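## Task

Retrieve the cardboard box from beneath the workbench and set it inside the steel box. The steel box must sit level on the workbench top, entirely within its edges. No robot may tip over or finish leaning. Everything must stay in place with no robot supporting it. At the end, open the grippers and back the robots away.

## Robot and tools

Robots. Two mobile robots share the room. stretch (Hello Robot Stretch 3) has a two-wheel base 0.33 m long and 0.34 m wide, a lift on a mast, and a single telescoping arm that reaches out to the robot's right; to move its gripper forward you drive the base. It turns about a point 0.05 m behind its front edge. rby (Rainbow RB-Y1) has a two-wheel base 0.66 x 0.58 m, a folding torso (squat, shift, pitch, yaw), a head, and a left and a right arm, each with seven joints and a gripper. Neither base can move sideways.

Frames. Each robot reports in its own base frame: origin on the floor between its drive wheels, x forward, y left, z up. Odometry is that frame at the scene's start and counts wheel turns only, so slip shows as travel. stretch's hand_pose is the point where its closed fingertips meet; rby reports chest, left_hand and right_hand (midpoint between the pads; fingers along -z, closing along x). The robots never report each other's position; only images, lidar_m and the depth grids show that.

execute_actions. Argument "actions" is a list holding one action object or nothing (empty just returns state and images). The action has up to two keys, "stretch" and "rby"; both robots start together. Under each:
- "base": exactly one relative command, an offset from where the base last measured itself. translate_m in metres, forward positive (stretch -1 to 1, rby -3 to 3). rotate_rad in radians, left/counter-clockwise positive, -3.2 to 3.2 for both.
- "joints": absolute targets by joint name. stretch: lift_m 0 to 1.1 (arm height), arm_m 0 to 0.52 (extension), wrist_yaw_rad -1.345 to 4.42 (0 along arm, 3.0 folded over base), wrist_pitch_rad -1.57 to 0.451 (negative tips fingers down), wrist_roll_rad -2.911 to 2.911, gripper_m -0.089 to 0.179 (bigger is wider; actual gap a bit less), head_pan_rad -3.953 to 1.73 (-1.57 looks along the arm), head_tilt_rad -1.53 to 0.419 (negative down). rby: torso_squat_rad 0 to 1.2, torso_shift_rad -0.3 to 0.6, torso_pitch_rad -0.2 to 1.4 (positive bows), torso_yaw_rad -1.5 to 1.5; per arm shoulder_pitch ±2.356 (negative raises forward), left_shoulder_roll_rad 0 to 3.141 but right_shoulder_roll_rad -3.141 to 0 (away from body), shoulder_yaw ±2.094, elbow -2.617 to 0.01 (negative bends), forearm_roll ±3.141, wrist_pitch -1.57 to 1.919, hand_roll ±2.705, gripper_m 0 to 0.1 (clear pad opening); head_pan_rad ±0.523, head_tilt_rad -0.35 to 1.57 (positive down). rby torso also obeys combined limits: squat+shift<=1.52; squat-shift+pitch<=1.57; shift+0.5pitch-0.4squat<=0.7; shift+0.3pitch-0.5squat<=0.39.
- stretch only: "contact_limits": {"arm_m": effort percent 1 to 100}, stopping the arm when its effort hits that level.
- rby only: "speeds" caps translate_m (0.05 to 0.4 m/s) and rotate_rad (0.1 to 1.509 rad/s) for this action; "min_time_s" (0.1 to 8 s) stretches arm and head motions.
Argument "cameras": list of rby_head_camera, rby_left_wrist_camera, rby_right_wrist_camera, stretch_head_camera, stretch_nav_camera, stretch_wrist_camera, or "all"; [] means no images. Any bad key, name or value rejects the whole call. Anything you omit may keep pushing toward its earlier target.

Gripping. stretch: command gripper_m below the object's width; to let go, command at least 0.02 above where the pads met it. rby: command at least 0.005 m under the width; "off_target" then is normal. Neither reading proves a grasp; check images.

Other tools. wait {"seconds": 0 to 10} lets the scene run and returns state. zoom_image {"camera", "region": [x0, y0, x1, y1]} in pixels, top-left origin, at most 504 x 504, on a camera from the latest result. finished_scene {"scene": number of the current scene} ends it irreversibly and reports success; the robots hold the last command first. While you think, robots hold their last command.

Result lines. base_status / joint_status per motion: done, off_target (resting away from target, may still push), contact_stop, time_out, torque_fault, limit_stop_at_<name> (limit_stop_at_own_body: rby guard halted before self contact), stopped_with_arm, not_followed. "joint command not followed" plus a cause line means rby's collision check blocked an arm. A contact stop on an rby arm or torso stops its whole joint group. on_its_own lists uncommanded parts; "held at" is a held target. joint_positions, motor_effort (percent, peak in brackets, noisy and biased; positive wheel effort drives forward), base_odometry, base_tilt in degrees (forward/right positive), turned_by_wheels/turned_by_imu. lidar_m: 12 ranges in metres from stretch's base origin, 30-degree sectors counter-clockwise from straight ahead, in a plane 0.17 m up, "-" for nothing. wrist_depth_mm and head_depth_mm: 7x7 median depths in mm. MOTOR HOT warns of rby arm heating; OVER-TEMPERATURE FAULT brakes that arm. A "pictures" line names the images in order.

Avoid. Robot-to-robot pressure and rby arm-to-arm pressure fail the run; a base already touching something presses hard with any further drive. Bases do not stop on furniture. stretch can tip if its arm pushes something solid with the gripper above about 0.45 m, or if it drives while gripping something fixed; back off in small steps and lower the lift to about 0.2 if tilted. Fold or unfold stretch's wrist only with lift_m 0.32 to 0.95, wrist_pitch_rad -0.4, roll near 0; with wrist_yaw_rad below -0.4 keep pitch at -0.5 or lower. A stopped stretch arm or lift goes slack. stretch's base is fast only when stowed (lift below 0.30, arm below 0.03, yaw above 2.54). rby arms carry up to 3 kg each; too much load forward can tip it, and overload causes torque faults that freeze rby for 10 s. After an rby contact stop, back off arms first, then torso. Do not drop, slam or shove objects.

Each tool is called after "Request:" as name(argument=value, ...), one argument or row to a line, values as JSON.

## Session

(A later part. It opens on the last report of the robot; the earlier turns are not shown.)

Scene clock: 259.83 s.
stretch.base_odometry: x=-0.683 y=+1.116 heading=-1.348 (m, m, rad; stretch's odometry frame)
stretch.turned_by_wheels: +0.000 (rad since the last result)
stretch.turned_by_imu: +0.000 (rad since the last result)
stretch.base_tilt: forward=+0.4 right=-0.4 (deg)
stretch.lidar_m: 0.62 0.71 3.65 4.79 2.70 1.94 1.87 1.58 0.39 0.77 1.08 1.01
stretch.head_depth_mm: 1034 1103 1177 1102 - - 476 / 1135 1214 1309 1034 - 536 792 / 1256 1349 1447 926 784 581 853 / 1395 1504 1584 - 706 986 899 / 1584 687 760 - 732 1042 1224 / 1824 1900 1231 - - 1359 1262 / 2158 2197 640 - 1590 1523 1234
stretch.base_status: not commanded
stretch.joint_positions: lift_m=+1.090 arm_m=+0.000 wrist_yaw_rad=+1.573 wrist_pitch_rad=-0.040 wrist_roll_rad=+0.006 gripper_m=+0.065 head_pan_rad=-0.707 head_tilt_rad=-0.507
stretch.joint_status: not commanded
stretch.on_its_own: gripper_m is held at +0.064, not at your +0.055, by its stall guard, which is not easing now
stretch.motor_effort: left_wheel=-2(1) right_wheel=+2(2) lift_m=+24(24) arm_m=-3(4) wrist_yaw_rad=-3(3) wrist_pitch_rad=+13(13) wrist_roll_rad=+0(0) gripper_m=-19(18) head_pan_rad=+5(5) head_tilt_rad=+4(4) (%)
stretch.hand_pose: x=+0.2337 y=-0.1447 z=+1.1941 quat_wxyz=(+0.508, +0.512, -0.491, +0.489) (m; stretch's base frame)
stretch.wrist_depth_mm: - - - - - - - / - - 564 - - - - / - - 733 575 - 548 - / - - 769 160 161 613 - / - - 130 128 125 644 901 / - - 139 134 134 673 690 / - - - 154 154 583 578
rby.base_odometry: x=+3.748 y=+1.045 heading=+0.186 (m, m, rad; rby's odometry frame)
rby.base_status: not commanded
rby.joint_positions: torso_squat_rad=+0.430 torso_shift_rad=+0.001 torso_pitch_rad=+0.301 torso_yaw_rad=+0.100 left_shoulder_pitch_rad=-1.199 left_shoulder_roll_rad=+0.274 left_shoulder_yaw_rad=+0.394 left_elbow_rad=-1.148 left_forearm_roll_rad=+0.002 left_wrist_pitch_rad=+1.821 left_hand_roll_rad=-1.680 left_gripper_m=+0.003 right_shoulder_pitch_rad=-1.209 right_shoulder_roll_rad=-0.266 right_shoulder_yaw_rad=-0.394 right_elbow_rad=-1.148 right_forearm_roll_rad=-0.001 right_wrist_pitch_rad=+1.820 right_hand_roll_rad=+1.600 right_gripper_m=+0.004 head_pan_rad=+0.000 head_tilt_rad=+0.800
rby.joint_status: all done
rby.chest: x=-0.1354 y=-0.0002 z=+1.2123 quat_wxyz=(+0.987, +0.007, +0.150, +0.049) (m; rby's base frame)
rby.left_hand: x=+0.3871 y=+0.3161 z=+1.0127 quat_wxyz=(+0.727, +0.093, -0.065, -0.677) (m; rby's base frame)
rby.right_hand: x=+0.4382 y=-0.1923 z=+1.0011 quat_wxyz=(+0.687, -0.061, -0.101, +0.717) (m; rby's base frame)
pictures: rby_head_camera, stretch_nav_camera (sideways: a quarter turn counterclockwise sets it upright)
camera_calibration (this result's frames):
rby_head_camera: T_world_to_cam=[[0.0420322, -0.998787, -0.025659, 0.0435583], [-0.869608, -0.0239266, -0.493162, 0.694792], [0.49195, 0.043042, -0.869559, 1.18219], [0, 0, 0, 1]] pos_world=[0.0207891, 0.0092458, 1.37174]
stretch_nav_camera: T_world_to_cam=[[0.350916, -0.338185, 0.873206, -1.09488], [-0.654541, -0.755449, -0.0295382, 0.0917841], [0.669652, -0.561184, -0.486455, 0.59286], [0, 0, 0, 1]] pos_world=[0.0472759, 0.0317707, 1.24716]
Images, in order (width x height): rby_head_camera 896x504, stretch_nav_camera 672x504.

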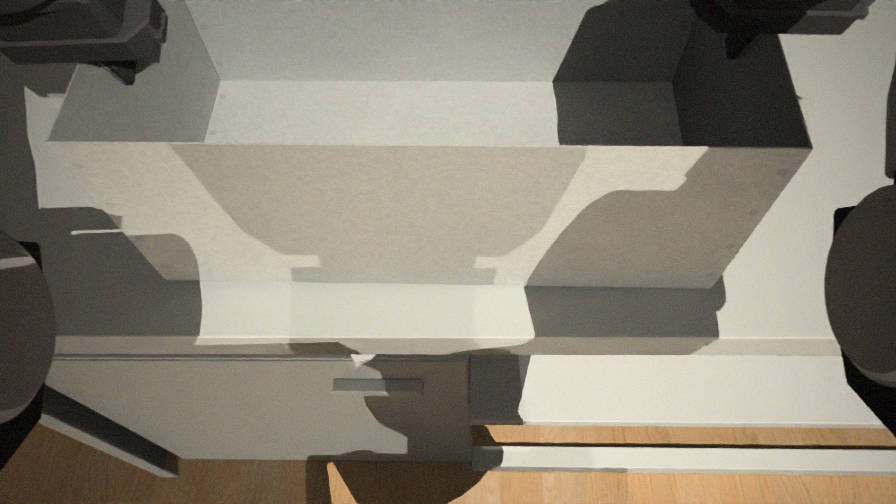

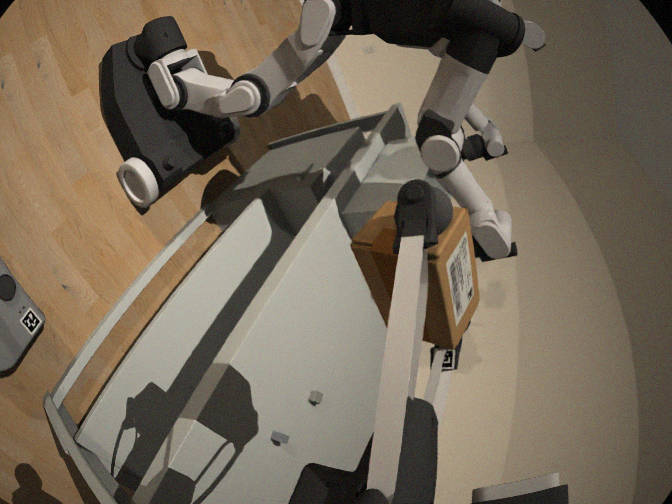

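Request:
execute_actions(
  actions=[
    {"rby":{"joints":{"torso_squat_rad":0.445,"left_shoulder_pitch_rad":-1.185},"min_time_s":0.6}},
  ],
  cameras=[],
)

Request:
execute_actions(
  actions=[
    {"rby":{"joints":{"left_gripper_m":0.06,"right_gripper_m":0.06}}},
  ],
  cameras=["rby_head_camera"],
)

Request:
execute_actions(
  actions=[
    {"rby":{"joints":{"torso_squat_rad":0.05,"torso_pitch_rad":0.24,"left_shoulder_pitch_rad":-1.2,"head_tilt_rad":0.7}}},
  ],
  cameras=["rby_head_camera","rby_left_wrist_camera","rby_right_wrist_camera"],
)

Scene clock: 275.20 s.
stretch.base_odometry: x=-0.683 y=+1.116 heading=-1.348 (m, m, rad; stretch's odometry frame)
stretch.turned_by_wheels: +0.000 (rad since the last result)
stretch.turned_by_imu: -0.001 (rad since the last result)
stretch.base_tilt: forward=+0.5 right=-0.4 (deg)
stretch.lidar_m: 0.62 0.72 3.64 4.79 2.70 1.95 1.87 1.58 0.39 0.76 1.08 1.01
stretch.head_depth_mm: 1032 1100 1175 1099 - - 476 / 1131 1217 1308 1033 - 537 792 / 1250 1347 1446 927 783 582 856 / 1398 1505 1586 - 705 983 900 / 1577 690 762 - 732 1045 1223 / 1827 1919 1234 - - 1359 1263 / 2157 2270 640 - 1588 1526 1231
stretch.base_status: not commanded
stretch.joint_positions: lift_m=+1.090 arm_m=+0.000 wrist_yaw_rad=+1.573 wrist_pitch_rad=-0.040 wrist_roll_rad=+0.006 gripper_m=+0.065 head_pan_rad=-0.707 head_tilt_rad=-0.507
stretch.joint_status: not commanded
stretch.on_its_own: gripper_m is held at +0.064, not at your +0.055, by its stall guard, which is not easing now
stretch.motor_effort: left_wheel=-2(1) right_wheel=+2(2) lift_m=+24(24) arm_m=-3(3) wrist_yaw_rad=-3(3) wrist_pitch_rad=+13(13) wrist_roll_rad=+0(0) gripper_m=-19(18) head_pan_rad=+5(5) head_tilt_rad=+4(4) (%)
stretch.hand_pose: x=+0.2337 y=-0.1447 z=+1.1941 quat_wxyz=(+0.508, +0.512, -0.491, +0.489) (m; stretch's base frame)
stretch.wrist_depth_mm: - - - - - - - / - - 565 - - - - / - - 721 584 - 550 - / - - 746 160 162 604 - / - - 130 128 125 642 911 / - - 138 134 133 670 694 / - - - 155 154 591 574
rby.base_odometry: x=+3.748 y=+1.045 heading=+0.186 (m, m, rad; rby's odometry frame)
rby.base_status: not commanded
rby.joint_positions: torso_squat_rad=+0.445 torso_shift_rad=+0.001 torso_pitch_rad=+0.300 torso_yaw_rad=+0.100 left_shoulder_pitch_rad=-1.186 left_shoulder_roll_rad=+0.274 left_shoulder_yaw_rad=+0.394 left_elbow_rad=-1.149 left_forearm_roll_rad=+0.002 left_wrist_pitch_rad=+1.820 left_hand_roll_rad=-1.680 left_gripper_m=+0.003 right_shoulder_pitch_rad=-1.212 right_shoulder_roll_rad=-0.265 right_shoulder_yaw_rad=-0.394 right_elbow_rad=-1.150 right_forearm_roll_rad=-0.002 right_wrist_pitch_rad=+1.820 right_hand_roll_rad=+1.600 right_gripper_m=+0.004 head_pan_rad=+0.000 head_tilt_rad=+0.800
rby.joint_status: all done
rby.chest: x=-0.1361 y=+0.0000 z=+1.2079 quat_wxyz=(+0.988, +0.007, +0.149, +0.049) (m; rby's base frame)
rby.left_hand: x=+0.3829 y=+0.3183 z=+1.0029 quat_wxyz=(+0.729, +0.089, -0.061, -0.676) (m; rby's base frame)
rby.right_hand: x=+0.4388 y=-0.1910 z=+0.9996 quat_wxyz=(+0.686, -0.062, -0.103, +0.718) (m; rby's base frame)
pictures: none
No camera images: the call's "cameras" was empty. Leave "cameras" out to get every camera's image.

Scene clock: 276.30 s.
stretch.base_odometry: x=-0.683 y=+1.116 heading=-1.348 (m, m, rad; stretch's odometry frame)
stretch.turned_by_wheels: +0.000 (rad since the last result)
stretch.turned_by_imu: +0.000 (rad since the last result)
stretch.base_tilt: forward=+0.4 right=-0.4 (deg)
stretch.lidar_m: 0.62 0.72 3.64 4.78 2.70 1.94 1.87 1.59 0.39 0.76 1.08 1.01
stretch.head_depth_mm: 1035 1099 1175 1103 - - 476 / 1134 1212 1305 1035 - 537 793 / 1243 1350 1437 924 783 583 855 / 1397 1500 1584 - 705 983 902 / 1588 690 758 - 733 1047 1217 / 1823 1945 1228 - - 1362 1264 / 2153 2277 640 - 1590 1524 1237
stretch.base_status: not commanded
stretch.joint_positions: lift_m=+1.090 arm_m=+0.000 wrist_yaw_rad=+1.573 wrist_pitch_rad=-0.040 wrist_roll_rad=+0.006 gripper_m=+0.065 head_pan_rad=-0.707 head_tilt_rad=-0.507
stretch.joint_status: not commanded
stretch.on_its_own: gripper_m is held at +0.064, not at your +0.055, by its stall guard, which is not easing now
stretch.motor_effort: left_wheel=-2(1) right_wheel=+2(3) lift_m=+24(24) arm_m=-3(3) wrist_yaw_rad=-3(3) wrist_pitch_rad=+13(13) wrist_roll_rad=+0(0) gripper_m=-19(19) head_pan_rad=+5(5) head_tilt_rad=+4(4) (%)
stretch.hand_pose: x=+0.2337 y=-0.1447 z=+1.1941 quat_wxyz=(+0.508, +0.512, -0.491, +0.489) (m; stretch's base frame)
stretch.wrist_depth_mm: - - - - - - - / - - 561 - - - - / - - 720 582 - 542 - / - - 762 161 161 614 - / - - 130 128 125 646 910 / - - 139 134 133 673 693 / - - - 155 153 587 577
rby.base_odometry: x=+3.748 y=+1.045 heading=+0.186 (m, m, rad; rby's odometry frame)
rby.base_status: not commanded
rby.joint_positions: torso_squat_rad=+0.445 torso_shift_rad=+0.001 torso_pitch_rad=+0.300 torso_yaw_rad=+0.100 left_shoulder_pitch_rad=-1.185 left_shoulder_roll_rad=+0.280 left_shoulder_yaw_rad=+0.395 left_elbow_rad=-1.150 left_forearm_roll_rad=+0.000 left_wrist_pitch_rad=+1.820 left_hand_roll_rad=-1.680 left_gripper_m=+0.060 right_shoulder_pitch_rad=-1.211 right_shoulder_roll_rad=-0.270 right_shoulder_yaw_rad=-0.395 right_elbow_rad=-1.150 right_forearm_roll_rad=+0.000 right_wrist_pitch_rad=+1.820 right_hand_roll_rad=+1.600 right_gripper_m=+0.060 head_pan_rad=+0.000 head_tilt_rad=+0.800
rby.joint_status: all done
rby.chest: x=-0.1361 y=-0.0002 z=+1.2079 quat_wxyz=(+0.988, +0.007, +0.149, +0.049) (m; rby's base frame)
rby.left_hand: x=+0.3829 y=+0.3219 z=+1.0043 quat_wxyz=(+0.730, +0.092, -0.060, -0.675) (m; rby's base frame)
rby.right_hand: x=+0.4390 y=-0.1945 z=+0.9995 quat_wxyz=(+0.688, -0.064, -0.102, +0.716) (m; rby's base frame)
pictures: rby_head_camera
camera_calibration (this result's frames):
rby_head_camera: T_world_to_cam=[[0.0420378, -0.998787, -0.0256473, 0.0434435], [-0.868957, -0.0238802, -0.494312, 0.693502], [0.4931, 0.0430662, -0.868906, 1.17811], [0, 0, 0, 1]] pos_world=[0.0198726, 0.00921513, 1.36759]
Images, in order (width x height): rby_head_camera 896x504.

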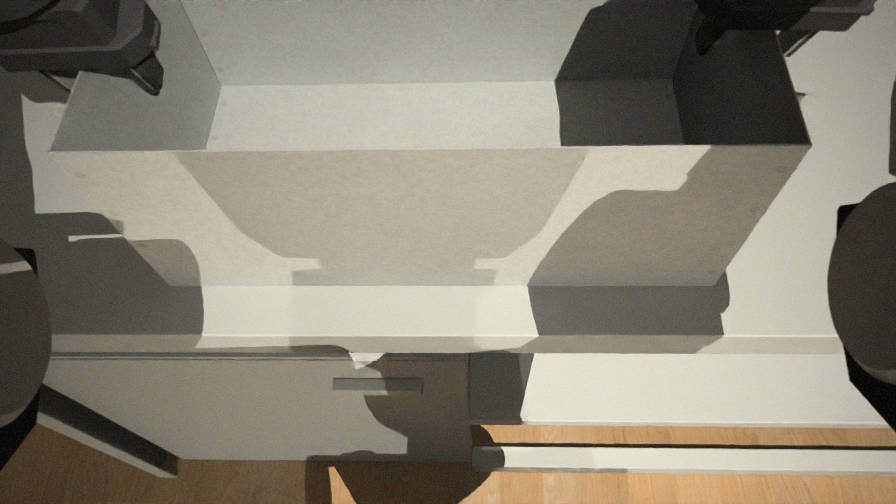

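Scene clock: 278.47 s.
stretch.base_odometry: x=-0.683 y=+1.116 heading=-1.348 (m, m, rad; stretch's odometry frame)
stretch.turned_by_wheels: +0.000 (rad since the last result)
stretch.turned_by_imu: -0.001 (rad since the last result)
stretch.base_tilt: forward=+0.5 right=-0.4 (deg)
stretch.lidar_m: 0.62 0.72 3.65 4.78 2.69 1.94 1.86 1.58 0.39 0.77 1.08 1.01
stretch.head_depth_mm: 1033 1103 1178 1100 - - 476 / 1133 1213 1301 1033 - 537 792 / 1249 1355 1446 925 784 582 856 / 1397 1519 1573 - 705 984 902 / 691 694 1083 - 732 1045 1217 / 1718 1947 1266 - - 1359 1267 / 2155 597 1185 - 1594 1526 1230
stretch.base_status: not commanded
stretch.joint_positions: lift_m=+1.090 arm_m=+0.000 wrist_yaw_rad=+1.573 wrist_pitch_rad=-0.040 wrist_roll_rad=+0.006 gripper_m=+0.065 head_pan_rad=-0.707 head_tilt_rad=-0.507
stretch.joint_status: not commanded
stretch.on_its_own: gripper_m is held at +0.064, not at your +0.055, by its stall guard, which is not easing now
stretch.motor_effort: left_wheel=-2(2) right_wheel=+2(2) lift_m=+24(24) arm_m=-3(3) wrist_yaw_rad=-3(2) wrist_pitch_rad=+13(13) wrist_roll_rad=+0(0) gripper_m=-19(19) head_pan_rad=+4(6) head_tilt_rad=+3(4) (%)
stretch.hand_pose: x=+0.2337 y=-0.1447 z=+1.1941 quat_wxyz=(+0.508, +0.512, -0.491, +0.489) (m; stretch's base frame)
stretch.wrist_depth_mm: - - 548 - - - - / - - 553 568 - 527 - / - - 736 722 - 606 - / - - 809 160 161 948 - / - - 130 127 125 647 903 / - - 139 134 133 672 693 / - - 917 155 153 585 576
rby.base_odometry: x=+3.748 y=+1.045 heading=+0.186 (m, m, rad; rby's odometry frame)
rby.base_status: not commanded
rby.joint_positions: torso_squat_rad=+0.050 torso_shift_rad=+0.001 torso_pitch_rad=+0.240 torso_yaw_rad=+0.100 left_shoulder_pitch_rad=-1.200 left_shoulder_roll_rad=+0.280 left_shoulder_yaw_rad=+0.395 left_elbow_rad=-1.150 left_forearm_roll_rad=+0.000 left_wrist_pitch_rad=+1.820 left_hand_roll_rad=-1.680 left_gripper_m=+0.060 right_shoulder_pitch_rad=-1.210 right_shoulder_roll_rad=-0.270 right_shoulder_yaw_rad=-0.395 right_elbow_rad=-1.150 right_forearm_roll_rad=+0.000 right_wrist_pitch_rad=+1.820 right_hand_roll_rad=+1.600 right_gripper_m=+0.060 head_pan_rad=+0.000 head_tilt_rad=+0.700
rby.joint_status: all done
rby.chest: x=-0.1539 y=-0.0003 z=+1.2802 quat_wxyz=(+0.992, +0.006, +0.120, +0.050) (m; rby's base frame)
rby.left_hand: x=+0.3804 y=+0.3191 z=+1.1153 quat_wxyz=(+0.726, +0.117, -0.087, -0.673) (m; rby's base frame)
rby.right_hand: x=+0.4325 y=-0.1948 z=+1.1062 quat_wxyz=(+0.685, -0.085, -0.122, +0.714) (m; rby's base frame)
pictures: rby_head_camera, rby_left_wrist_camera, rby_right_wrist_camera
camera_calibration (this result's frames):
rby_head_camera: T_world_to_cam=[[0.043652, -0.998637, -0.0286071, 0.0509562], [-0.779561, -0.0161399, -0.626119, 0.907511], [0.624804, 0.0496323, -0.779203, 1.13841], [0, 0, 0, 1]] pos_world=[-0.00604929, 0.00903183, 1.45672]
rby_left_wrist_camera: T_world_to_cam=[[0.0947752, -0.995473, 0.00714956, 0.269326], [-0.928192, -0.0857691, 0.362082, 0.0107239], [-0.359829, -0.0409525, -0.932119, 1.27347], [0, 0, 0, 1]] pos_world=[0.44266, 0.321178, 1.18122]
rby_right_wrist_camera: T_world_to_cam=[[0.048881, -0.998543, -0.0228639, -0.193566], [-0.919195, -0.0539288, 0.390094, -0.0107377], [-0.390758, 0.00194821, -0.920491, 1.27668], [0, 0, 0, 1]] pos_world=[0.498467, -0.196351, 1.17494]
Images, in order (width x height): rby_head_camera 896x504, rby_left_wrist_camera 644x364, rby_right_wrist_camera 644x364.

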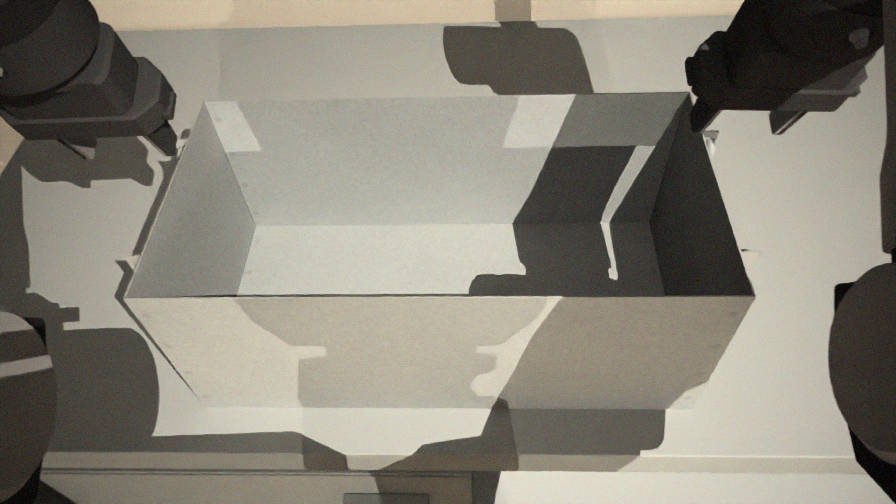

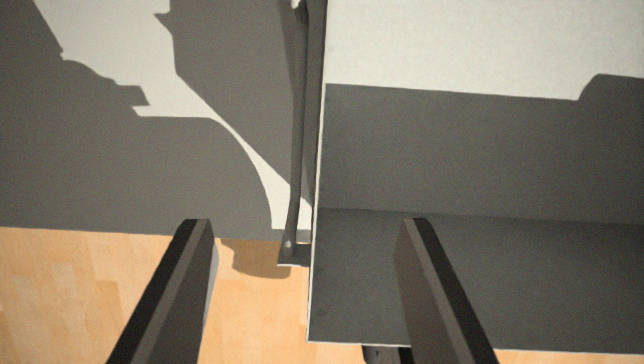

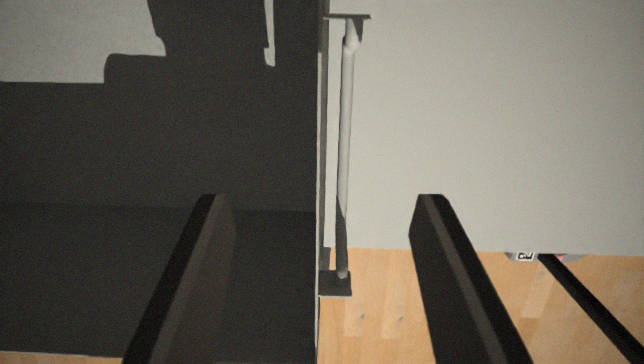

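Request:
execute_actions(
  actions=[
    {"stretch":{"base":{"translate_m":0.2},"joints":{"arm_m":0.38}},"rby":{"base":{"translate_m":-1.2},"joints":{"head_tilt_rad":0.2}}},
  ],
  cameras=[],
)

Request:
execute_actions(
  actions=[
    {"stretch":{"base":{"translate_m":0.45},"joints":{"lift_m":1.095}},"rby":{"joints":{"left_shoulder_pitch_rad":-0.3,"right_shoulder_pitch_rad":-0.3,"left_elbow_rad":-0.6,"right_elbow_rad":-0.6,"left_wrist_pitch_rad":0.3,"right_wrist_pitch_rad":0.3}}},
  ],
  cameras=["rby_head_camera","stretch_wrist_camera","stretch_nav_camera"],
)

Scene clock: 292.87 s.
stretch.base_odometry: x=-0.639 y=+0.921 heading=-1.348 (m, m, rad; stretch's odometry frame)
stretch.turned_by_wheels: +0.000 (rad since the last result)
stretch.turned_by_imu: -0.002 (rad since the last result)
stretch.base_tilt: forward=+0.5 right=-0.4 (deg)
stretch.lidar_m: 1.38 2.66 1.16 4.79 2.99 2.15 2.07 0.51 0.56 1.04 1.04 0.83
stretch.head_depth_mm: 1031 1100 1172 1038 737 571 479 / 1128 1212 1299 1035 735 571 793 / 1251 1355 1430 777 736 590 853 / 1401 1529 1561 697 715 955 900 / 1582 1738 1148 730 742 1047 1212 / 1830 2039 1112 861 1070 1276 1273 / 2135 2371 2468 1034 1412 1527 1265
stretch.base_status: done
stretch.joint_positions: lift_m=+1.090 arm_m=+0.380 wrist_yaw_rad=+1.571 wrist_pitch_rad=-0.040 wrist_roll_rad=+0.006 gripper_m=+0.065 head_pan_rad=-0.707 head_tilt_rad=-0.507
stretch.joint_status: all done
stretch.on_its_own: gripper_m is held at +0.064, not at your +0.055, by its stall guard, which is not easing now
stretch.motor_effort: left_wheel=-1(4) right_wheel=+2(7) lift_m=+24(24) arm_m=+3(4) wrist_yaw_rad=-1(3) wrist_pitch_rad=+13(13) wrist_roll_rad=+0(0) gripper_m=-19(19) head_pan_rad=+5(5) head_tilt_rad=+3(4) (%)
stretch.hand_pose: x=+0.2337 y=-0.5247 z=+1.1941 quat_wxyz=(+0.509, +0.512, -0.491, +0.488) (m; stretch's base frame)
stretch.wrist_depth_mm: - - - - - - 707 / - - - - - - 714 / - - - - - - 711 / - - - 160 161 - 721 / - - 130 128 125 941 731 / - - 139 134 133 667 693 / - - - 155 153 583 571
rby.base_odometry: x=+2.568 y=+0.822 heading=+0.187 (m, m, rad; rby's odometry frame)
rby.base_status: done
rby.joint_positions: torso_squat_rad=+0.050 torso_shift_rad=+0.001 torso_pitch_rad=+0.240 torso_yaw_rad=+0.100 left_shoulder_pitch_rad=-1.200 left_shoulder_roll_rad=+0.280 left_shoulder_yaw_rad=+0.395 left_elbow_rad=-1.150 left_forearm_roll_rad=+0.000 left_wrist_pitch_rad=+1.820 left_hand_roll_rad=-1.680 left_gripper_m=+0.060 right_shoulder_pitch_rad=-1.210 right_shoulder_roll_rad=-0.270 right_shoulder_yaw_rad=-0.395 right_elbow_rad=-1.150 right_forearm_roll_rad=+0.000 right_wrist_pitch_rad=+1.820 right_hand_roll_rad=+1.600 right_gripper_m=+0.060 head_pan_rad=+0.000 head_tilt_rad=+0.200
rby.joint_status: all done
rby.chest: x=-0.1539 y=-0.0003 z=+1.2802 quat_wxyz=(+0.992, +0.006, +0.120, +0.050) (m; rby's base frame)
rby.left_hand: x=+0.3804 y=+0.3191 z=+1.1155 quat_wxyz=(+0.726, +0.117, -0.087, -0.673) (m; rby's base frame)
rby.right_hand: x=+0.4325 y=-0.1948 z=+1.1062 quat_wxyz=(+0.685, -0.085, -0.122, +0.714) (m; rby's base frame)
pictures: none
No camera images: the call's "cameras" was empty. Leave "cameras" out to get every camera's image.

Scene clock: 298.97 s.
stretch.base_odometry: x=-0.540 y=+0.482 heading=-1.348 (m, m, rad; stretch's odometry frame)
stretch.turned_by_wheels: +0.000 (rad since the last result)
stretch.turned_by_imu: -0.002 (rad since the last result)
stretch.base_tilt: forward=+0.5 right=-0.4 (deg)
stretch.lidar_m: 2.11 2.19 1.09 1.06 3.64 2.62 2.52 0.89 1.08 1.04 0.48 0.54
stretch.head_depth_mm: 1030 1093 1174 716 461 472 474 / 1129 1207 1302 783 497 531 715 / 1241 1345 1440 833 564 574 742 / 1392 1514 1671 661 653 786 892 / 1576 1745 1942 923 737 957 1151 / 1814 2038 2224 1025 1059 1230 1265 / 1839 1977 2126 2238 1917 1549 1262
stretch.base_status: done
stretch.joint_positions: lift_m=+1.095 arm_m=+0.380 wrist_yaw_rad=+1.571 wrist_pitch_rad=-0.040 wrist_roll_rad=+0.006 gripper_m=+0.065 head_pan_rad=-0.707 head_tilt_rad=-0.507
stretch.joint_status: all done
stretch.on_its_own: gripper_m is held at +0.064, not at your +0.055, by its stall guard, which is not easing now
stretch.motor_effort: left_wheel=-2(2) right_wheel=+2(7) lift_m=+24(25) arm_m=+3(3) wrist_yaw_rad=-1(1) wrist_pitch_rad=+13(13) wrist_roll_rad=+0(0) gripper_m=-19(19) head_pan_rad=+4(4) head_tilt_rad=+4(4) (%)
stretch.hand_pose: x=+0.2337 y=-0.5247 z=+1.1992 quat_wxyz=(+0.509, +0.511, -0.491, +0.488) (m; stretch's base frame)
stretch.wrist_depth_mm: - - - - - - 710 / - - - - - - 710 / - - - - - - 715 / - - - 160 162 - 714 / - - 130 128 125 962 722 / - - 138 134 133 688 691 / - - 424 155 153 590 576
rby.base_odometry: x=+2.568 y=+0.822 heading=+0.187 (m, m, rad; rby's odometry frame)
rby.base_status: not commanded
rby.joint_positions: torso_squat_rad=+0.050 torso_shift_rad=+0.001 torso_pitch_rad=+0.240 torso_yaw_rad=+0.100 left_shoulder_pitch_rad=-0.300 left_shoulder_roll_rad=+0.280 left_shoulder_yaw_rad=+0.395 left_elbow_rad=-0.600 left_forearm_roll_rad=+0.000 left_wrist_pitch_rad=+0.300 left_hand_roll_rad=-1.680 left_gripper_m=+0.060 right_shoulder_pitch_rad=-0.300 right_shoulder_roll_rad=-0.270 right_shoulder_yaw_rad=-0.395 right_elbow_rad=-0.600 right_forearm_roll_rad=+0.000 right_wrist_pitch_rad=+0.300 right_hand_roll_rad=+1.600 right_gripper_m=+0.060 head_pan_rad=+0.000 head_tilt_rad=+0.200
rby.joint_status: all done
rby.chest: x=-0.1539 y=-0.0003 z=+1.2802 quat_wxyz=(+0.992, +0.006, +0.120, +0.050) (m; rby's base frame)
rby.left_hand: x=+0.0738 y=+0.5075 z=+0.7022 quat_wxyz=(+0.763, +0.255, -0.005, -0.594) (m; rby's base frame)
rby.right_hand: x=+0.1635 y=-0.4199 z=+0.6772 quat_wxyz=(+0.735, -0.229, -0.055, +0.636) (m; rby's base frame)
pictures: rby_head_camera, stretch_nav_camera (sideways: a quarter turn counterclockwise sets it upright), stretch_wrist_camera
camera_calibration (this result's frames):
rby_head_camera: T_world_to_cam=[[0.0523916, -0.997184, -0.0536528, 0.0884996], [-0.386066, 0.0293241, -0.922005, 1.37561], [0.920982, 0.0690188, -0.383443, 0.582132], [0, 0, 0, 1]] pos_world=[-0.00969453, 0.00773387, 1.49628]
stretch_nav_camera: T_world_to_cam=[[0.350827, -0.337995, 0.873316, -1.09502], [-0.654401, -0.755571, -0.0295397, 0.0917853], [0.669836, -0.561135, -0.486259, 0.592603], [0, 0, 0, 1]] pos_world=[0.0472796, 0.03177, 1.24717]
stretch_wrist_camera: T_world_to_cam=[[0.0273453, -0.998561, -0.0461281, -0.469916], [-0.260733, 0.0374231, -0.964685, 1.26134], [0.965024, 0.0384068, -0.259335, 0.271317], [0, 0, 0, 1]] pos_world=[0.0798971, -0.526863, 1.26548]
Images, in order (width x height): rby_head_camera 896x504, stretch_nav_camera 672x504, stretch_wrist_camera 644x364.

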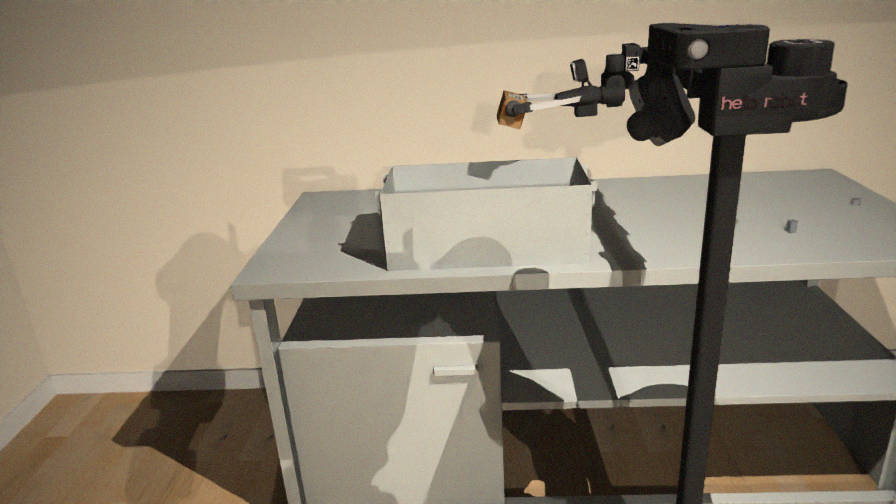

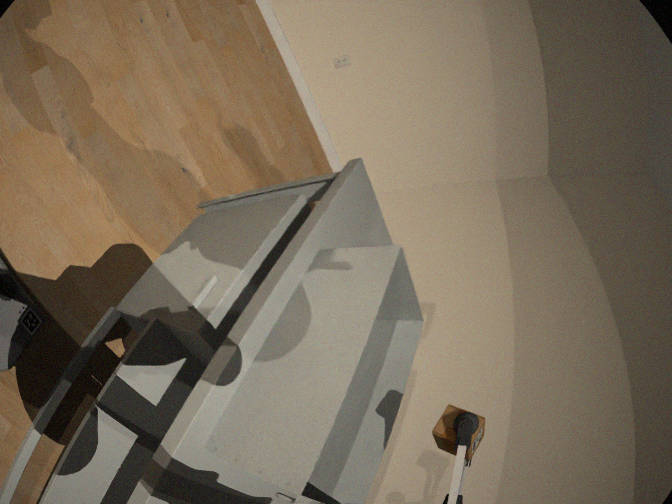

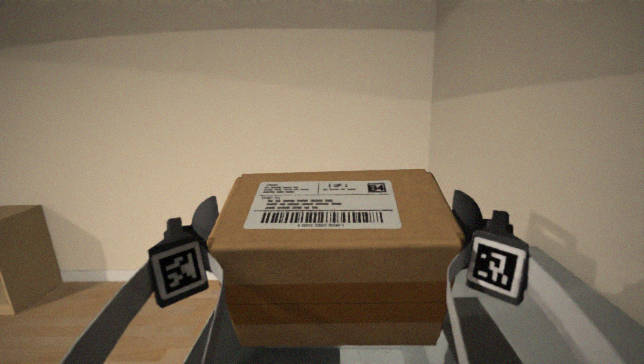

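Request:
execute_actions(
  actions=[
    {"stretch":{"base":{"translate_m":0.22},"joints":{"wrist_pitch_rad":-0.3,"head_pan_rad":-1.2,"head_tilt_rad":-0.8}}},
  ],
  cameras=[],
)

Request:
execute_actions(
  actions=[
    {"stretch":{"joints":{"wrist_pitch_rad":-0.7}}},
  ],
  cameras=["rby_head_camera","stretch_wrist_camera","stretch_nav_camera"],
)

Scene clock: 309.83 s.
stretch.base_odometry: x=-0.491 y=+0.267 heading=-1.348 (m, m, rad; stretch's odometry frame)
stretch.turned_by_wheels: +0.000 (rad since the last result)
stretch.turned_by_imu: -0.002 (rad since the last result)
stretch.base_tilt: forward=+0.5 right=-0.4 (deg)
stretch.lidar_m: 1.89 1.96 1.08 1.05 3.96 2.86 2.75 1.10 1.08 0.39 0.40 0.54
stretch.head_depth_mm: 847 985 623 432 496 812 1020 / 885 1007 654 447 515 845 1059 / 923 1020 685 463 536 822 1077 / 955 482 707 493 563 842 1100 / 1021 1096 687 528 590 945 1121 / 1067 1158 540 568 791 1078 1117 / 1114 1274 818 665 853 1207 1115
stretch.base_status: done
stretch.joint_positions: lift_m=+1.095 arm_m=+0.380 wrist_yaw_rad=+1.571 wrist_pitch_rad=-0.328 wrist_roll_rad=+0.006 gripper_m=+0.065 head_pan_rad=-1.193 head_tilt_rad=-0.790
stretch.joint_status: all done
stretch.on_its_own: gripper_m is held at +0.064, not at your +0.055, by its stall guard, which is not easing now
stretch.motor_effort: left_wheel=-1(2) right_wheel=+2(7) lift_m=+24(24) arm_m=+3(3) wrist_yaw_rad=-1(2) wrist_pitch_rad=+9(14) wrist_roll_rad=+0(0) gripper_m=-19(19) head_pan_rad=-4(40) head_tilt_rad=-6(29) (%)
stretch.hand_pose: x=+0.2135 y=-0.5248 z=+1.1281 quat_wxyz=(+0.574, +0.576, -0.413, +0.410) (m; stretch's base frame)
stretch.wrist_depth_mm: - - - - - - 698 / - - - - - - 714 / - - - - - - 720 / - - - 160 161 963 688 / - - 130 128 125 596 585 / - - 139 134 134 467 491 / - 272 349 154 154 416 421
rby.base_odometry: x=+2.568 y=+0.822 heading=+0.187 (m, m, rad; rby's odometry frame)
rby.base_status: not commanded
rby.joint_positions: torso_squat_rad=+0.050 torso_shift_rad=+0.001 torso_pitch_rad=+0.240 torso_yaw_rad=+0.100 left_shoulder_pitch_rad=-0.300 left_shoulder_roll_rad=+0.280 left_shoulder_yaw_rad=+0.395 left_elbow_rad=-0.600 left_forearm_roll_rad=+0.000 left_wrist_pitch_rad=+0.300 left_hand_roll_rad=-1.680 left_gripper_m=+0.060 right_shoulder_pitch_rad=-0.300 right_shoulder_roll_rad=-0.270 right_shoulder_yaw_rad=-0.395 right_elbow_rad=-0.600 right_forearm_roll_rad=+0.000 right_wrist_pitch_rad=+0.300 right_hand_roll_rad=+1.600 right_gripper_m=+0.060 head_pan_rad=+0.000 head_tilt_rad=+0.200
rby.joint_status: not commanded
rby.chest: x=-0.1539 y=-0.0003 z=+1.2802 quat_wxyz=(+0.992, +0.006, +0.120, +0.050) (m; rby's base frame)
rby.left_hand: x=+0.0738 y=+0.5075 z=+0.7022 quat_wxyz=(+0.763, +0.255, -0.005, -0.594) (m; rby's base frame)
rby.right_hand: x=+0.1635 y=-0.4199 z=+0.6772 quat_wxyz=(+0.735, -0.229, -0.055, +0.636) (m; rby's base frame)
pictures: none
No camera images: the call's "cameras" was empty. Leave "cameras" out to get every camera's image.

Scene clock: 310.87 s.
stretch.base_odometry: x=-0.491 y=+0.267 heading=-1.348 (m, m, rad; stretch's odometry frame)
stretch.turned_by_wheels: +0.000 (rad since the last result)
stretch.turned_by_imu: +0.000 (rad since the last result)
stretch.base_tilt: forward=+0.5 right=-0.4 (deg)
stretch.lidar_m: 1.89 1.95 1.08 1.05 3.97 2.85 2.74 1.10 1.08 0.39 0.40 0.54
stretch.head_depth_mm: 898 995 624 432 496 810 1019 / 906 990 652 447 514 848 1059 / 943 1021 693 464 536 819 1075 / 980 1067 710 493 563 840 1101 / 1020 1112 686 527 590 945 1116 / 1067 1162 540 567 793 1073 1118 / 1113 1272 819 666 852 1207 1119
stretch.base_status: not commanded
stretch.joint_positions: lift_m=+1.095 arm_m=+0.380 wrist_yaw_rad=+1.571 wrist_pitch_rad=-0.719 wrist_roll_rad=+0.006 gripper_m=+0.065 head_pan_rad=-1.193 head_tilt_rad=-0.790
stretch.joint_status: all done
stretch.on_its_own: gripper_m is held at +0.064, not at your +0.055, by its stall guard, which is not easing now
stretch.motor_effort: left_wheel=-2(2) right_wheel=+2(2) lift_m=+24(24) arm_m=+3(3) wrist_yaw_rad=-1(1) wrist_pitch_rad=+7(7) wrist_roll_rad=+0(0) gripper_m=-19(19) head_pan_rad=-4(3) head_tilt_rad=-6(6) (%)
stretch.hand_pose: x=+0.1556 y=-0.5248 z=+1.0466 quat_wxyz=(+0.643, +0.645, -0.294, +0.290) (m; stretch's base frame)
stretch.wrist_depth_mm: - - - - - 936 636 / - - 316 306 305 572 562 / - 306 363 360 348 489 490 / - 259 362 160 160 422 435 / - 227 130 127 125 394 390 / - 213 139 135 133 230 356 / 191 255 330 155 154 195 326
rby.base_odometry: x=+2.568 y=+0.822 heading=+0.187 (m, m, rad; rby's odometry frame)
rby.base_status: not commanded
rby.joint_positions: torso_squat_rad=+0.050 torso_shift_rad=+0.001 torso_pitch_rad=+0.240 torso_yaw_rad=+0.100 left_shoulder_pitch_rad=-0.300 left_shoulder_roll_rad=+0.280 left_shoulder_yaw_rad=+0.395 left_elbow_rad=-0.600 left_forearm_roll_rad=+0.000 left_wrist_pitch_rad=+0.300 left_hand_roll_rad=-1.680 left_gripper_m=+0.060 right_shoulder_pitch_rad=-0.300 right_shoulder_roll_rad=-0.270 right_shoulder_yaw_rad=-0.395 right_elbow_rad=-0.600 right_forearm_roll_rad=+0.000 right_wrist_pitch_rad=+0.300 right_hand_roll_rad=+1.600 right_gripper_m=+0.060 head_pan_rad=+0.000 head_tilt_rad=+0.200
rby.joint_status: not commanded
rby.chest: x=-0.1539 y=-0.0003 z=+1.2802 quat_wxyz=(+0.992, +0.006, +0.120, +0.050) (m; rby's base frame)
rby.left_hand: x=+0.0738 y=+0.5075 z=+0.7022 quat_wxyz=(+0.763, +0.255, -0.005, -0.594) (m; rby's base frame)
rby.right_hand: x=+0.1635 y=-0.4199 z=+0.6772 quat_wxyz=(+0.735, -0.229, -0.055, +0.636) (m; rby's base frame)
pictures: rby_head_camera, stretch_nav_camera (sideways: a quarter turn counterclockwise sets it upright), stretch_wrist_camera
camera_calibration (this result's frames):
rby_head_camera: T_world_to_cam=[[0.0523914, -0.997184, -0.0536526, 0.0884995], [-0.386066, 0.029324, -0.922005, 1.37561], [0.920982, 0.0690185, -0.383442, 0.582132], [0, 0, 0, 1]] pos_world=[-0.00969451, 0.00773401, 1.49628]
stretch_nav_camera: T_world_to_cam=[[0.235092, -0.671109, 0.703097, -0.872416], [-0.934457, -0.355089, -0.0264837, 0.0895047], [0.267436, -0.650788, -0.710601, 0.886905], [0, 0, 0, 1]] pos_world=[0.0515457, 0.0234836, 1.246]
stretch_wrist_camera: T_world_to_cam=[[-0.008136, -0.998575, -0.0527434, -0.462522], [-0.808647, 0.0375979, -0.587092, 0.78396], [0.588238, 0.0378742, -0.8078, 0.939506], [0, 0, 0, 1]] pos_world=[0.0775302, -0.526921, 1.19479]
Images, in order (width x height): rby_head_camera 896x504, stretch_nav_camera 672x504, stretch_wrist_camera 644x364.

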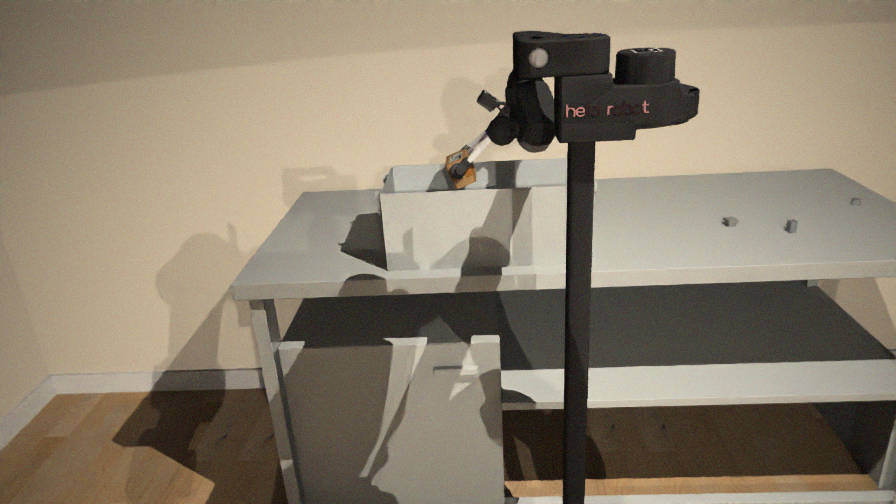

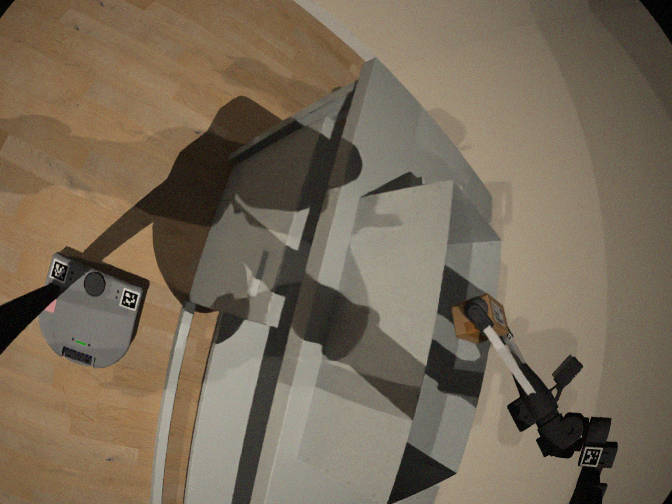

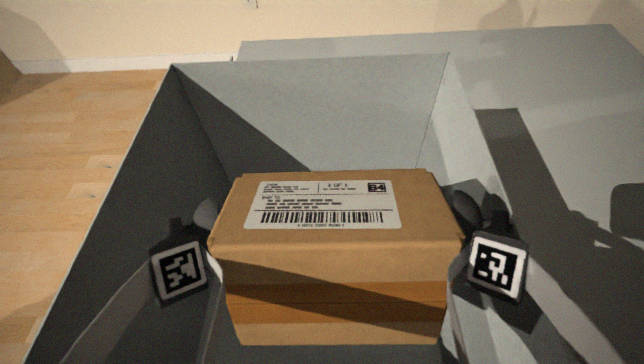

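Request:
execute_actions(
  actions=[
    {"stretch":{"joints":{"arm_m":0.362,"wrist_pitch_rad":-1.55}}},
  ],
  cameras=[],
)

Request:
execute_actions(
  actions=[
    {"stretch":{"joints":{"lift_m":1.05}}},
  ],
  cameras=["rby_head_camera","stretch_wrist_camera","stretch_nav_camera"],
)

Scene clock: 325.77 s.
stretch.base_odometry: x=-0.491 y=+0.267 heading=-1.348 (m, m, rad; stretch's odometry frame)
stretch.turned_by_wheels: +0.000 (rad since the last result)
stretch.turned_by_imu: -0.001 (rad since the last result)
stretch.base_tilt: forward=+0.5 right=-0.4 (deg)
stretch.lidar_m: 1.89 1.97 1.08 1.05 3.98 2.86 2.74 1.10 1.08 0.39 0.40 0.54
stretch.head_depth_mm: 874 983 617 431 495 812 1017 / 908 1010 653 447 515 846 1058 / 942 1029 685 464 535 822 1077 / 983 1069 708 493 563 845 1101 / 1020 1109 685 528 590 948 1116 / 1068 1159 540 567 794 1074 1115 / 1118 1276 820 664 852 1210 1116
stretch.base_status: not commanded
stretch.joint_positions: lift_m=+1.095 arm_m=+0.362 wrist_yaw_rad=+1.571 wrist_pitch_rad=-1.541 wrist_roll_rad=+0.006 gripper_m=+0.065 head_pan_rad=-1.193 head_tilt_rad=-0.790
stretch.joint_status: all done
stretch.on_its_own: gripper_m is held at +0.064, not at your +0.055, by its stall guard, which is not easing now
stretch.motor_effort: left_wheel=-1(1) right_wheel=+2(2) lift_m=+24(24) arm_m=-4(5) wrist_yaw_rad=-1(2) wrist_pitch_rad=-3(9) wrist_roll_rad=+0(0) gripper_m=-19(19) head_pan_rad=-3(4) head_tilt_rad=-6(6) (%)
stretch.hand_pose: x=-0.0378 y=-0.5075 z=+0.9766 quat_wxyz=(+0.707, +0.707, -0.013, +0.008) (m; stretch's base frame)
stretch.wrist_depth_mm: 162 221 292 287 286 216 142 / 161 220 299 298 295 218 142 / 161 220 308 307 305 220 142 / 160 218 306 159 159 221 143 / 160 204 130 127 125 192 144 / 159 191 139 135 134 265 144 / 155 230 266 157 156 225 132
rby.base_odometry: x=+2.568 y=+0.822 heading=+0.187 (m, m, rad; rby's odometry frame)
rby.base_status: not commanded
rby.joint_positions: torso_squat_rad=+0.050 torso_shift_rad=+0.001 torso_pitch_rad=+0.240 torso_yaw_rad=+0.100 left_shoulder_pitch_rad=-0.300 left_shoulder_roll_rad=+0.280 left_shoulder_yaw_rad=+0.395 left_elbow_rad=-0.600 left_forearm_roll_rad=+0.000 left_wrist_pitch_rad=+0.300 left_hand_roll_rad=-1.680 left_gripper_m=+0.060 right_shoulder_pitch_rad=-0.300 right_shoulder_roll_rad=-0.270 right_shoulder_yaw_rad=-0.395 right_elbow_rad=-0.600 right_forearm_roll_rad=+0.000 right_wrist_pitch_rad=+0.300 right_hand_roll_rad=+1.600 right_gripper_m=+0.060 head_pan_rad=+0.000 head_tilt_rad=+0.200
rby.joint_status: not commanded
rby.chest: x=-0.1539 y=-0.0003 z=+1.2802 quat_wxyz=(+0.992, +0.006, +0.120, +0.050) (m; rby's base frame)
rby.left_hand: x=+0.0738 y=+0.5075 z=+0.7022 quat_wxyz=(+0.763, +0.255, -0.005, -0.594) (m; rby's base frame)
rby.right_hand: x=+0.1635 y=-0.4199 z=+0.6772 quat_wxyz=(+0.735, -0.229, -0.055, +0.636) (m; rby's base frame)
pictures: none
No camera images: the call's "cameras" was empty. Leave "cameras" out to get every camera's image.

Scene clock: 327.00 s.
stretch.base_odometry: x=-0.491 y=+0.267 heading=-1.348 (m, m, rad; stretch's odometry frame)
stretch.turned_by_wheels: +0.000 (rad since the last result)
stretch.turned_by_imu: +0.000 (rad since the last result)
stretch.base_tilt: forward=+0.5 right=-0.4 (deg)
stretch.lidar_m: 1.89 1.96 1.08 1.05 3.96 2.85 2.75 1.10 1.08 0.39 0.40 0.54
stretch.head_depth_mm: 872 959 622 433 496 811 1022 / 908 1007 652 447 515 846 1060 / 940 1030 685 463 535 822 1079 / 981 1065 708 493 563 842 1100 / 1023 1107 685 528 591 946 1115 / 1068 1160 540 568 793 1073 1116 / 1113 1277 821 667 852 1203 1115
stretch.base_status: not commanded
stretch.joint_positions: lift_m=+1.050 arm_m=+0.362 wrist_yaw_rad=+1.571 wrist_pitch_rad=-1.541 wrist_roll_rad=+0.006 gripper_m=+0.065 head_pan_rad=-1.193 head_tilt_rad=-0.790
stretch.joint_status: all done
stretch.on_its_own: gripper_m is held at +0.064, not at your +0.055, by its stall guard, which is not easing now
stretch.motor_effort: left_wheel=-1(2) right_wheel=+2(2) lift_m=+18(22) arm_m=-4(4) wrist_yaw_rad=-1(1) wrist_pitch_rad=-3(3) wrist_roll_rad=+0(1) gripper_m=-18(19) head_pan_rad=-4(4) head_tilt_rad=-6(5) (%)
stretch.hand_pose: x=-0.0378 y=-0.5075 z=+0.9320 quat_wxyz=(+0.707, +0.707, -0.012, +0.008) (m; stretch's base frame)
stretch.wrist_depth_mm: 162 222 251 247 246 216 142 / 161 220 259 255 252 218 142 / 161 219 266 264 259 218 143 / 160 218 272 159 159 220 143 / 159 204 130 127 125 191 144 / 159 191 139 135 134 264 144 / 155 230 266 156 156 224 132
rby.base_odometry: x=+2.568 y=+0.822 heading=+0.187 (m, m, rad; rby's odometry frame)
rby.base_status: not commanded
rby.joint_positions: torso_squat_rad=+0.050 torso_shift_rad=+0.001 torso_pitch_rad=+0.240 torso_yaw_rad=+0.100 left_shoulder_pitch_rad=-0.300 left_shoulder_roll_rad=+0.280 left_shoulder_yaw_rad=+0.395 left_elbow_rad=-0.600 left_forearm_roll_rad=+0.000 left_wrist_pitch_rad=+0.300 left_hand_roll_rad=-1.680 left_gripper_m=+0.060 right_shoulder_pitch_rad=-0.300 right_shoulder_roll_rad=-0.270 right_shoulder_yaw_rad=-0.395 right_elbow_rad=-0.600 right_forearm_roll_rad=+0.000 right_wrist_pitch_rad=+0.300 right_hand_roll_rad=+1.600 right_gripper_m=+0.060 head_pan_rad=+0.000 head_tilt_rad=+0.200
rby.joint_status: not commanded
rby.chest: x=-0.1539 y=-0.0003 z=+1.2802 quat_wxyz=(+0.992, +0.006, +0.120, +0.050) (m; rby's base frame)
rby.left_hand: x=+0.0738 y=+0.5075 z=+0.7022 quat_wxyz=(+0.763, +0.255, -0.005, -0.594) (m; rby's base frame)
rby.right_hand: x=+0.1635 y=-0.4199 z=+0.6772 quat_wxyz=(+0.735, -0.229, -0.055, +0.636) (m; rby's base frame)
pictures: rby_head_camera, stretch_nav_camera (sideways: a quarter turn counterclockwise sets it upright), stretch_wrist_camera
camera_calibration (this result's frames):
rby_head_camera: T_world_to_cam=[[0.0523917, -0.997184, -0.0536529, 0.0884997], [-0.386066, 0.0293241, -0.922005, 1.37561], [0.920982, 0.0690189, -0.383443, 0.582132], [0, 0, 0, 1]] pos_world=[-0.00969449, 0.00773384, 1.49628]
stretch_nav_camera: T_world_to_cam=[[0.235103, -0.671136, 0.703067, -0.872377], [-0.934457, -0.355089, -0.0264831, 0.0895039], [0.267425, -0.65076, -0.71063, 0.886943], [0, 0, 0, 1]] pos_world=[0.0515448, 0.0234858, 1.246]
stretch_wrist_camera: T_world_to_cam=[[-0.0447051, -0.998564, -0.0295134, -0.475799], [-0.980489, 0.0381968, 0.192826, -0.173488], [-0.191422, 0.0375579, -0.980789, 1.09164], [0, 0, 0, 1]] pos_world=[0.0175899, -0.509489, 1.09008]
Images, in order (width x height): rby_head_camera 896x504, stretch_nav_camera 672x504, stretch_wrist_camera 644x364.

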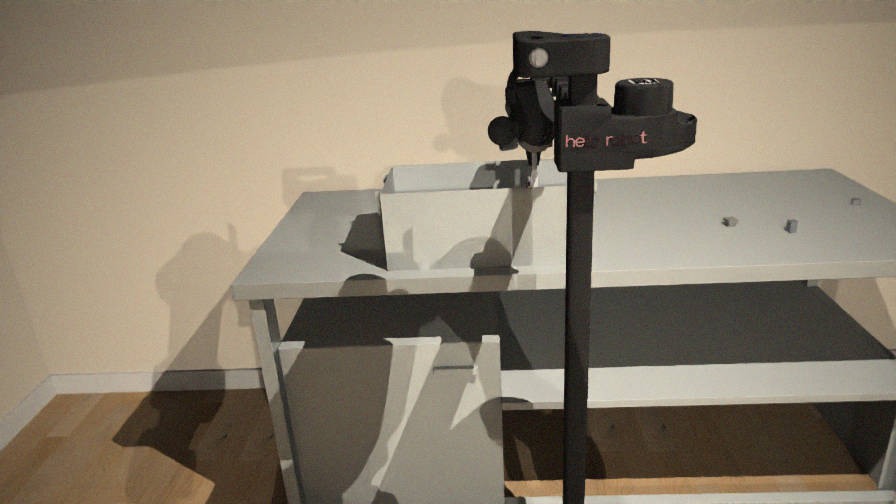

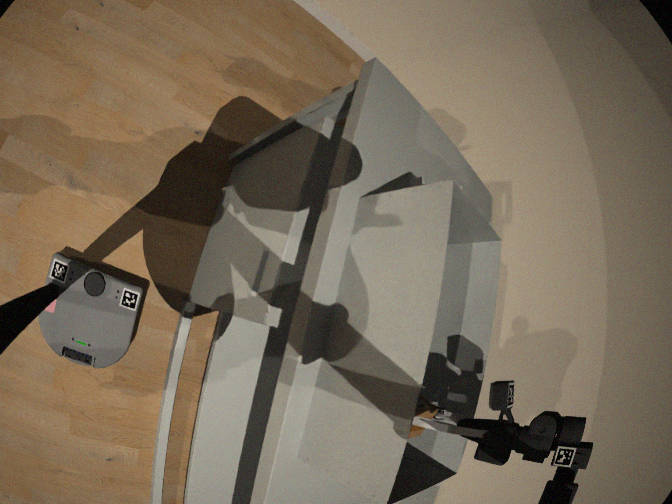

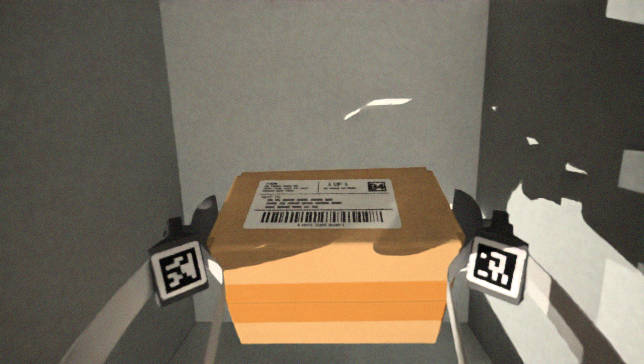

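Request:
execute_actions(
  actions=[
    {"stretch":{"joints":{"lift_m":1.0}}},
  ],
  cameras=["rby_head_camera","stretch_wrist_camera"],
)

Scene clock: 334.40 s.
stretch.base_odometry: x=-0.491 y=+0.267 heading=-1.348 (m, m, rad; stretch's odometry frame)
stretch.turned_by_wheels: +0.000 (rad since the last result)
stretch.turned_by_imu: -0.001 (rad since the last result)
stretch.base_tilt: forward=+0.5 right=-0.4 (deg)
stretch.lidar_m: 1.89 1.96 1.08 1.05 3.98 2.86 2.74 1.10 1.08 0.39 0.40 0.54
stretch.head_depth_mm: 874 975 635 431 495 812 1018 / 908 1008 652 446 514 849 1062 / 943 1031 685 464 535 822 1081 / 982 1068 708 493 562 842 1099 / 1025 1112 687 527 591 947 1118 / 1067 1165 539 568 792 1073 1119 / 1116 1275 820 666 853 1207 1116
stretch.base_status: not commanded
stretch.joint_positions: lift_m=+1.000 arm_m=+0.362 wrist_yaw_rad=+1.571 wrist_pitch_rad=-1.541 wrist_roll_rad=+0.006 gripper_m=+0.065 head_pan_rad=-1.193 head_tilt_rad=-0.790
stretch.joint_status: all done
stretch.on_its_own: gripper_m is held at +0.064, not at your +0.055, by its stall guard, which is not easing now
stretch.motor_effort: left_wheel=-1(1) right_wheel=+2(2) lift_m=+18(19) arm_m=-4(3) wrist_yaw_rad=-1(1) wrist_pitch_rad=-3(3) wrist_roll_rad=+0(0) gripper_m=-19(19) head_pan_rad=-6(3) head_tilt_rad=-6(6) (%)
stretch.hand_pose: x=-0.0379 y=-0.5075 z=+0.8820 quat_wxyz=(+0.707, +0.707, -0.012, +0.008) (m; stretch's base frame)
stretch.wrist_depth_mm: 162 203 203 201 198 196 141 / 161 207 209 208 204 201 142 / 161 215 217 212 212 207 142 / 160 218 220 159 159 213 143 / 159 204 130 127 125 192 144 / 160 191 140 135 134 231 144 / 155 231 246 157 156 224 132
rby.base_odometry: x=+2.568 y=+0.822 heading=+0.187 (m, m, rad; rby's odometry frame)
rby.base_status: not commanded
rby.joint_positions: torso_squat_rad=+0.050 torso_shift_rad=+0.001 torso_pitch_rad=+0.240 torso_yaw_rad=+0.100 left_shoulder_pitch_rad=-0.300 left_shoulder_roll_rad=+0.280 left_shoulder_yaw_rad=+0.395 left_elbow_rad=-0.600 left_forearm_roll_rad=+0.000 left_wrist_pitch_rad=+0.300 left_hand_roll_rad=-1.680 left_gripper_m=+0.060 right_shoulder_pitch_rad=-0.300 right_shoulder_roll_rad=-0.270 right_shoulder_yaw_rad=-0.395 right_elbow_rad=-0.600 right_forearm_roll_rad=+0.000 right_wrist_pitch_rad=+0.300 right_hand_roll_rad=+1.600 right_gripper_m=+0.060 head_pan_rad=+0.000 head_tilt_rad=+0.200
rby.joint_status: not commanded
rby.chest: x=-0.1539 y=-0.0003 z=+1.2802 quat_wxyz=(+0.992, +0.006, +0.120, +0.050) (m; rby's base frame)
rby.left_hand: x=+0.0738 y=+0.5075 z=+0.7022 quat_wxyz=(+0.763, +0.255, -0.005, -0.594) (m; rby's base frame)
rby.right_hand: x=+0.1635 y=-0.4199 z=+0.6772 quat_wxyz=(+0.735, -0.229, -0.055, +0.636) (m; rby's base frame)
pictures: rby_head_camera, stretch_wrist_camera
camera_calibration (this result's frames):
rby_head_camera: T_world_to_cam=[[0.0523916, -0.997184, -0.0536526, 0.0884995], [-0.386066, 0.0293239, -0.922005, 1.37561], [0.920982, 0.0690187, -0.383443, 0.582132], [0, 0, 0, 1]] pos_world=[-0.00969437, 0.00773412, 1.49628]
stretch_wrist_camera: T_world_to_cam=[[-0.0447072, -0.998564, -0.0295097, -0.477279], [-0.980474, 0.0381965, 0.192906, -0.163937], [-0.191502, 0.0375578, -0.980773, 1.04258], [0, 0, 0, 1]] pos_world=[0.0175818, -0.509489, 1.04007]
Images, in order (width x height): rby_head_camera 896x504, stretch_wrist_camera 644x364.

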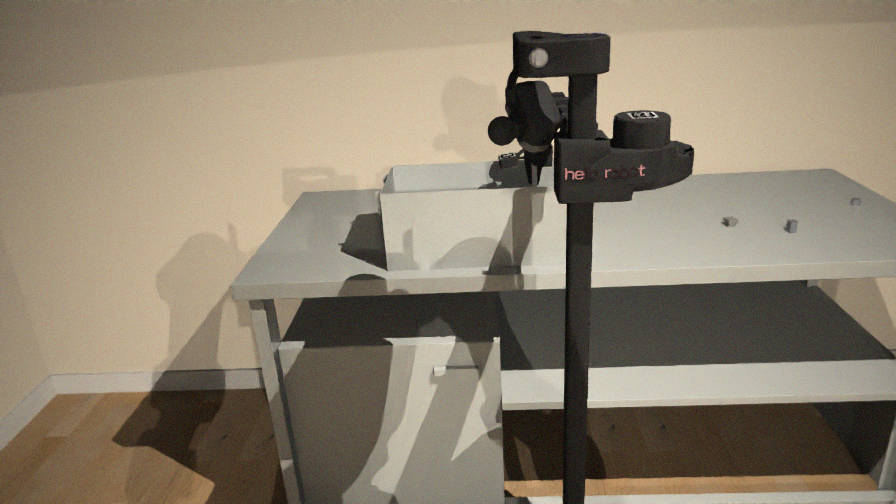

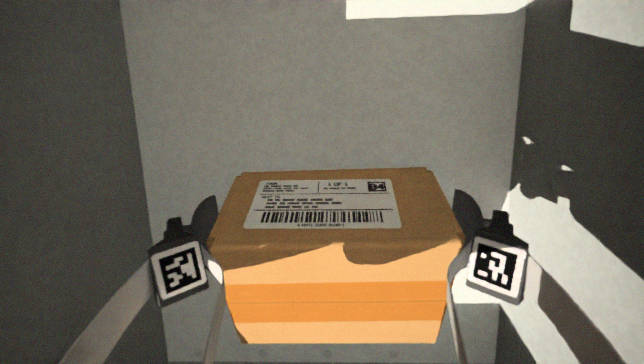

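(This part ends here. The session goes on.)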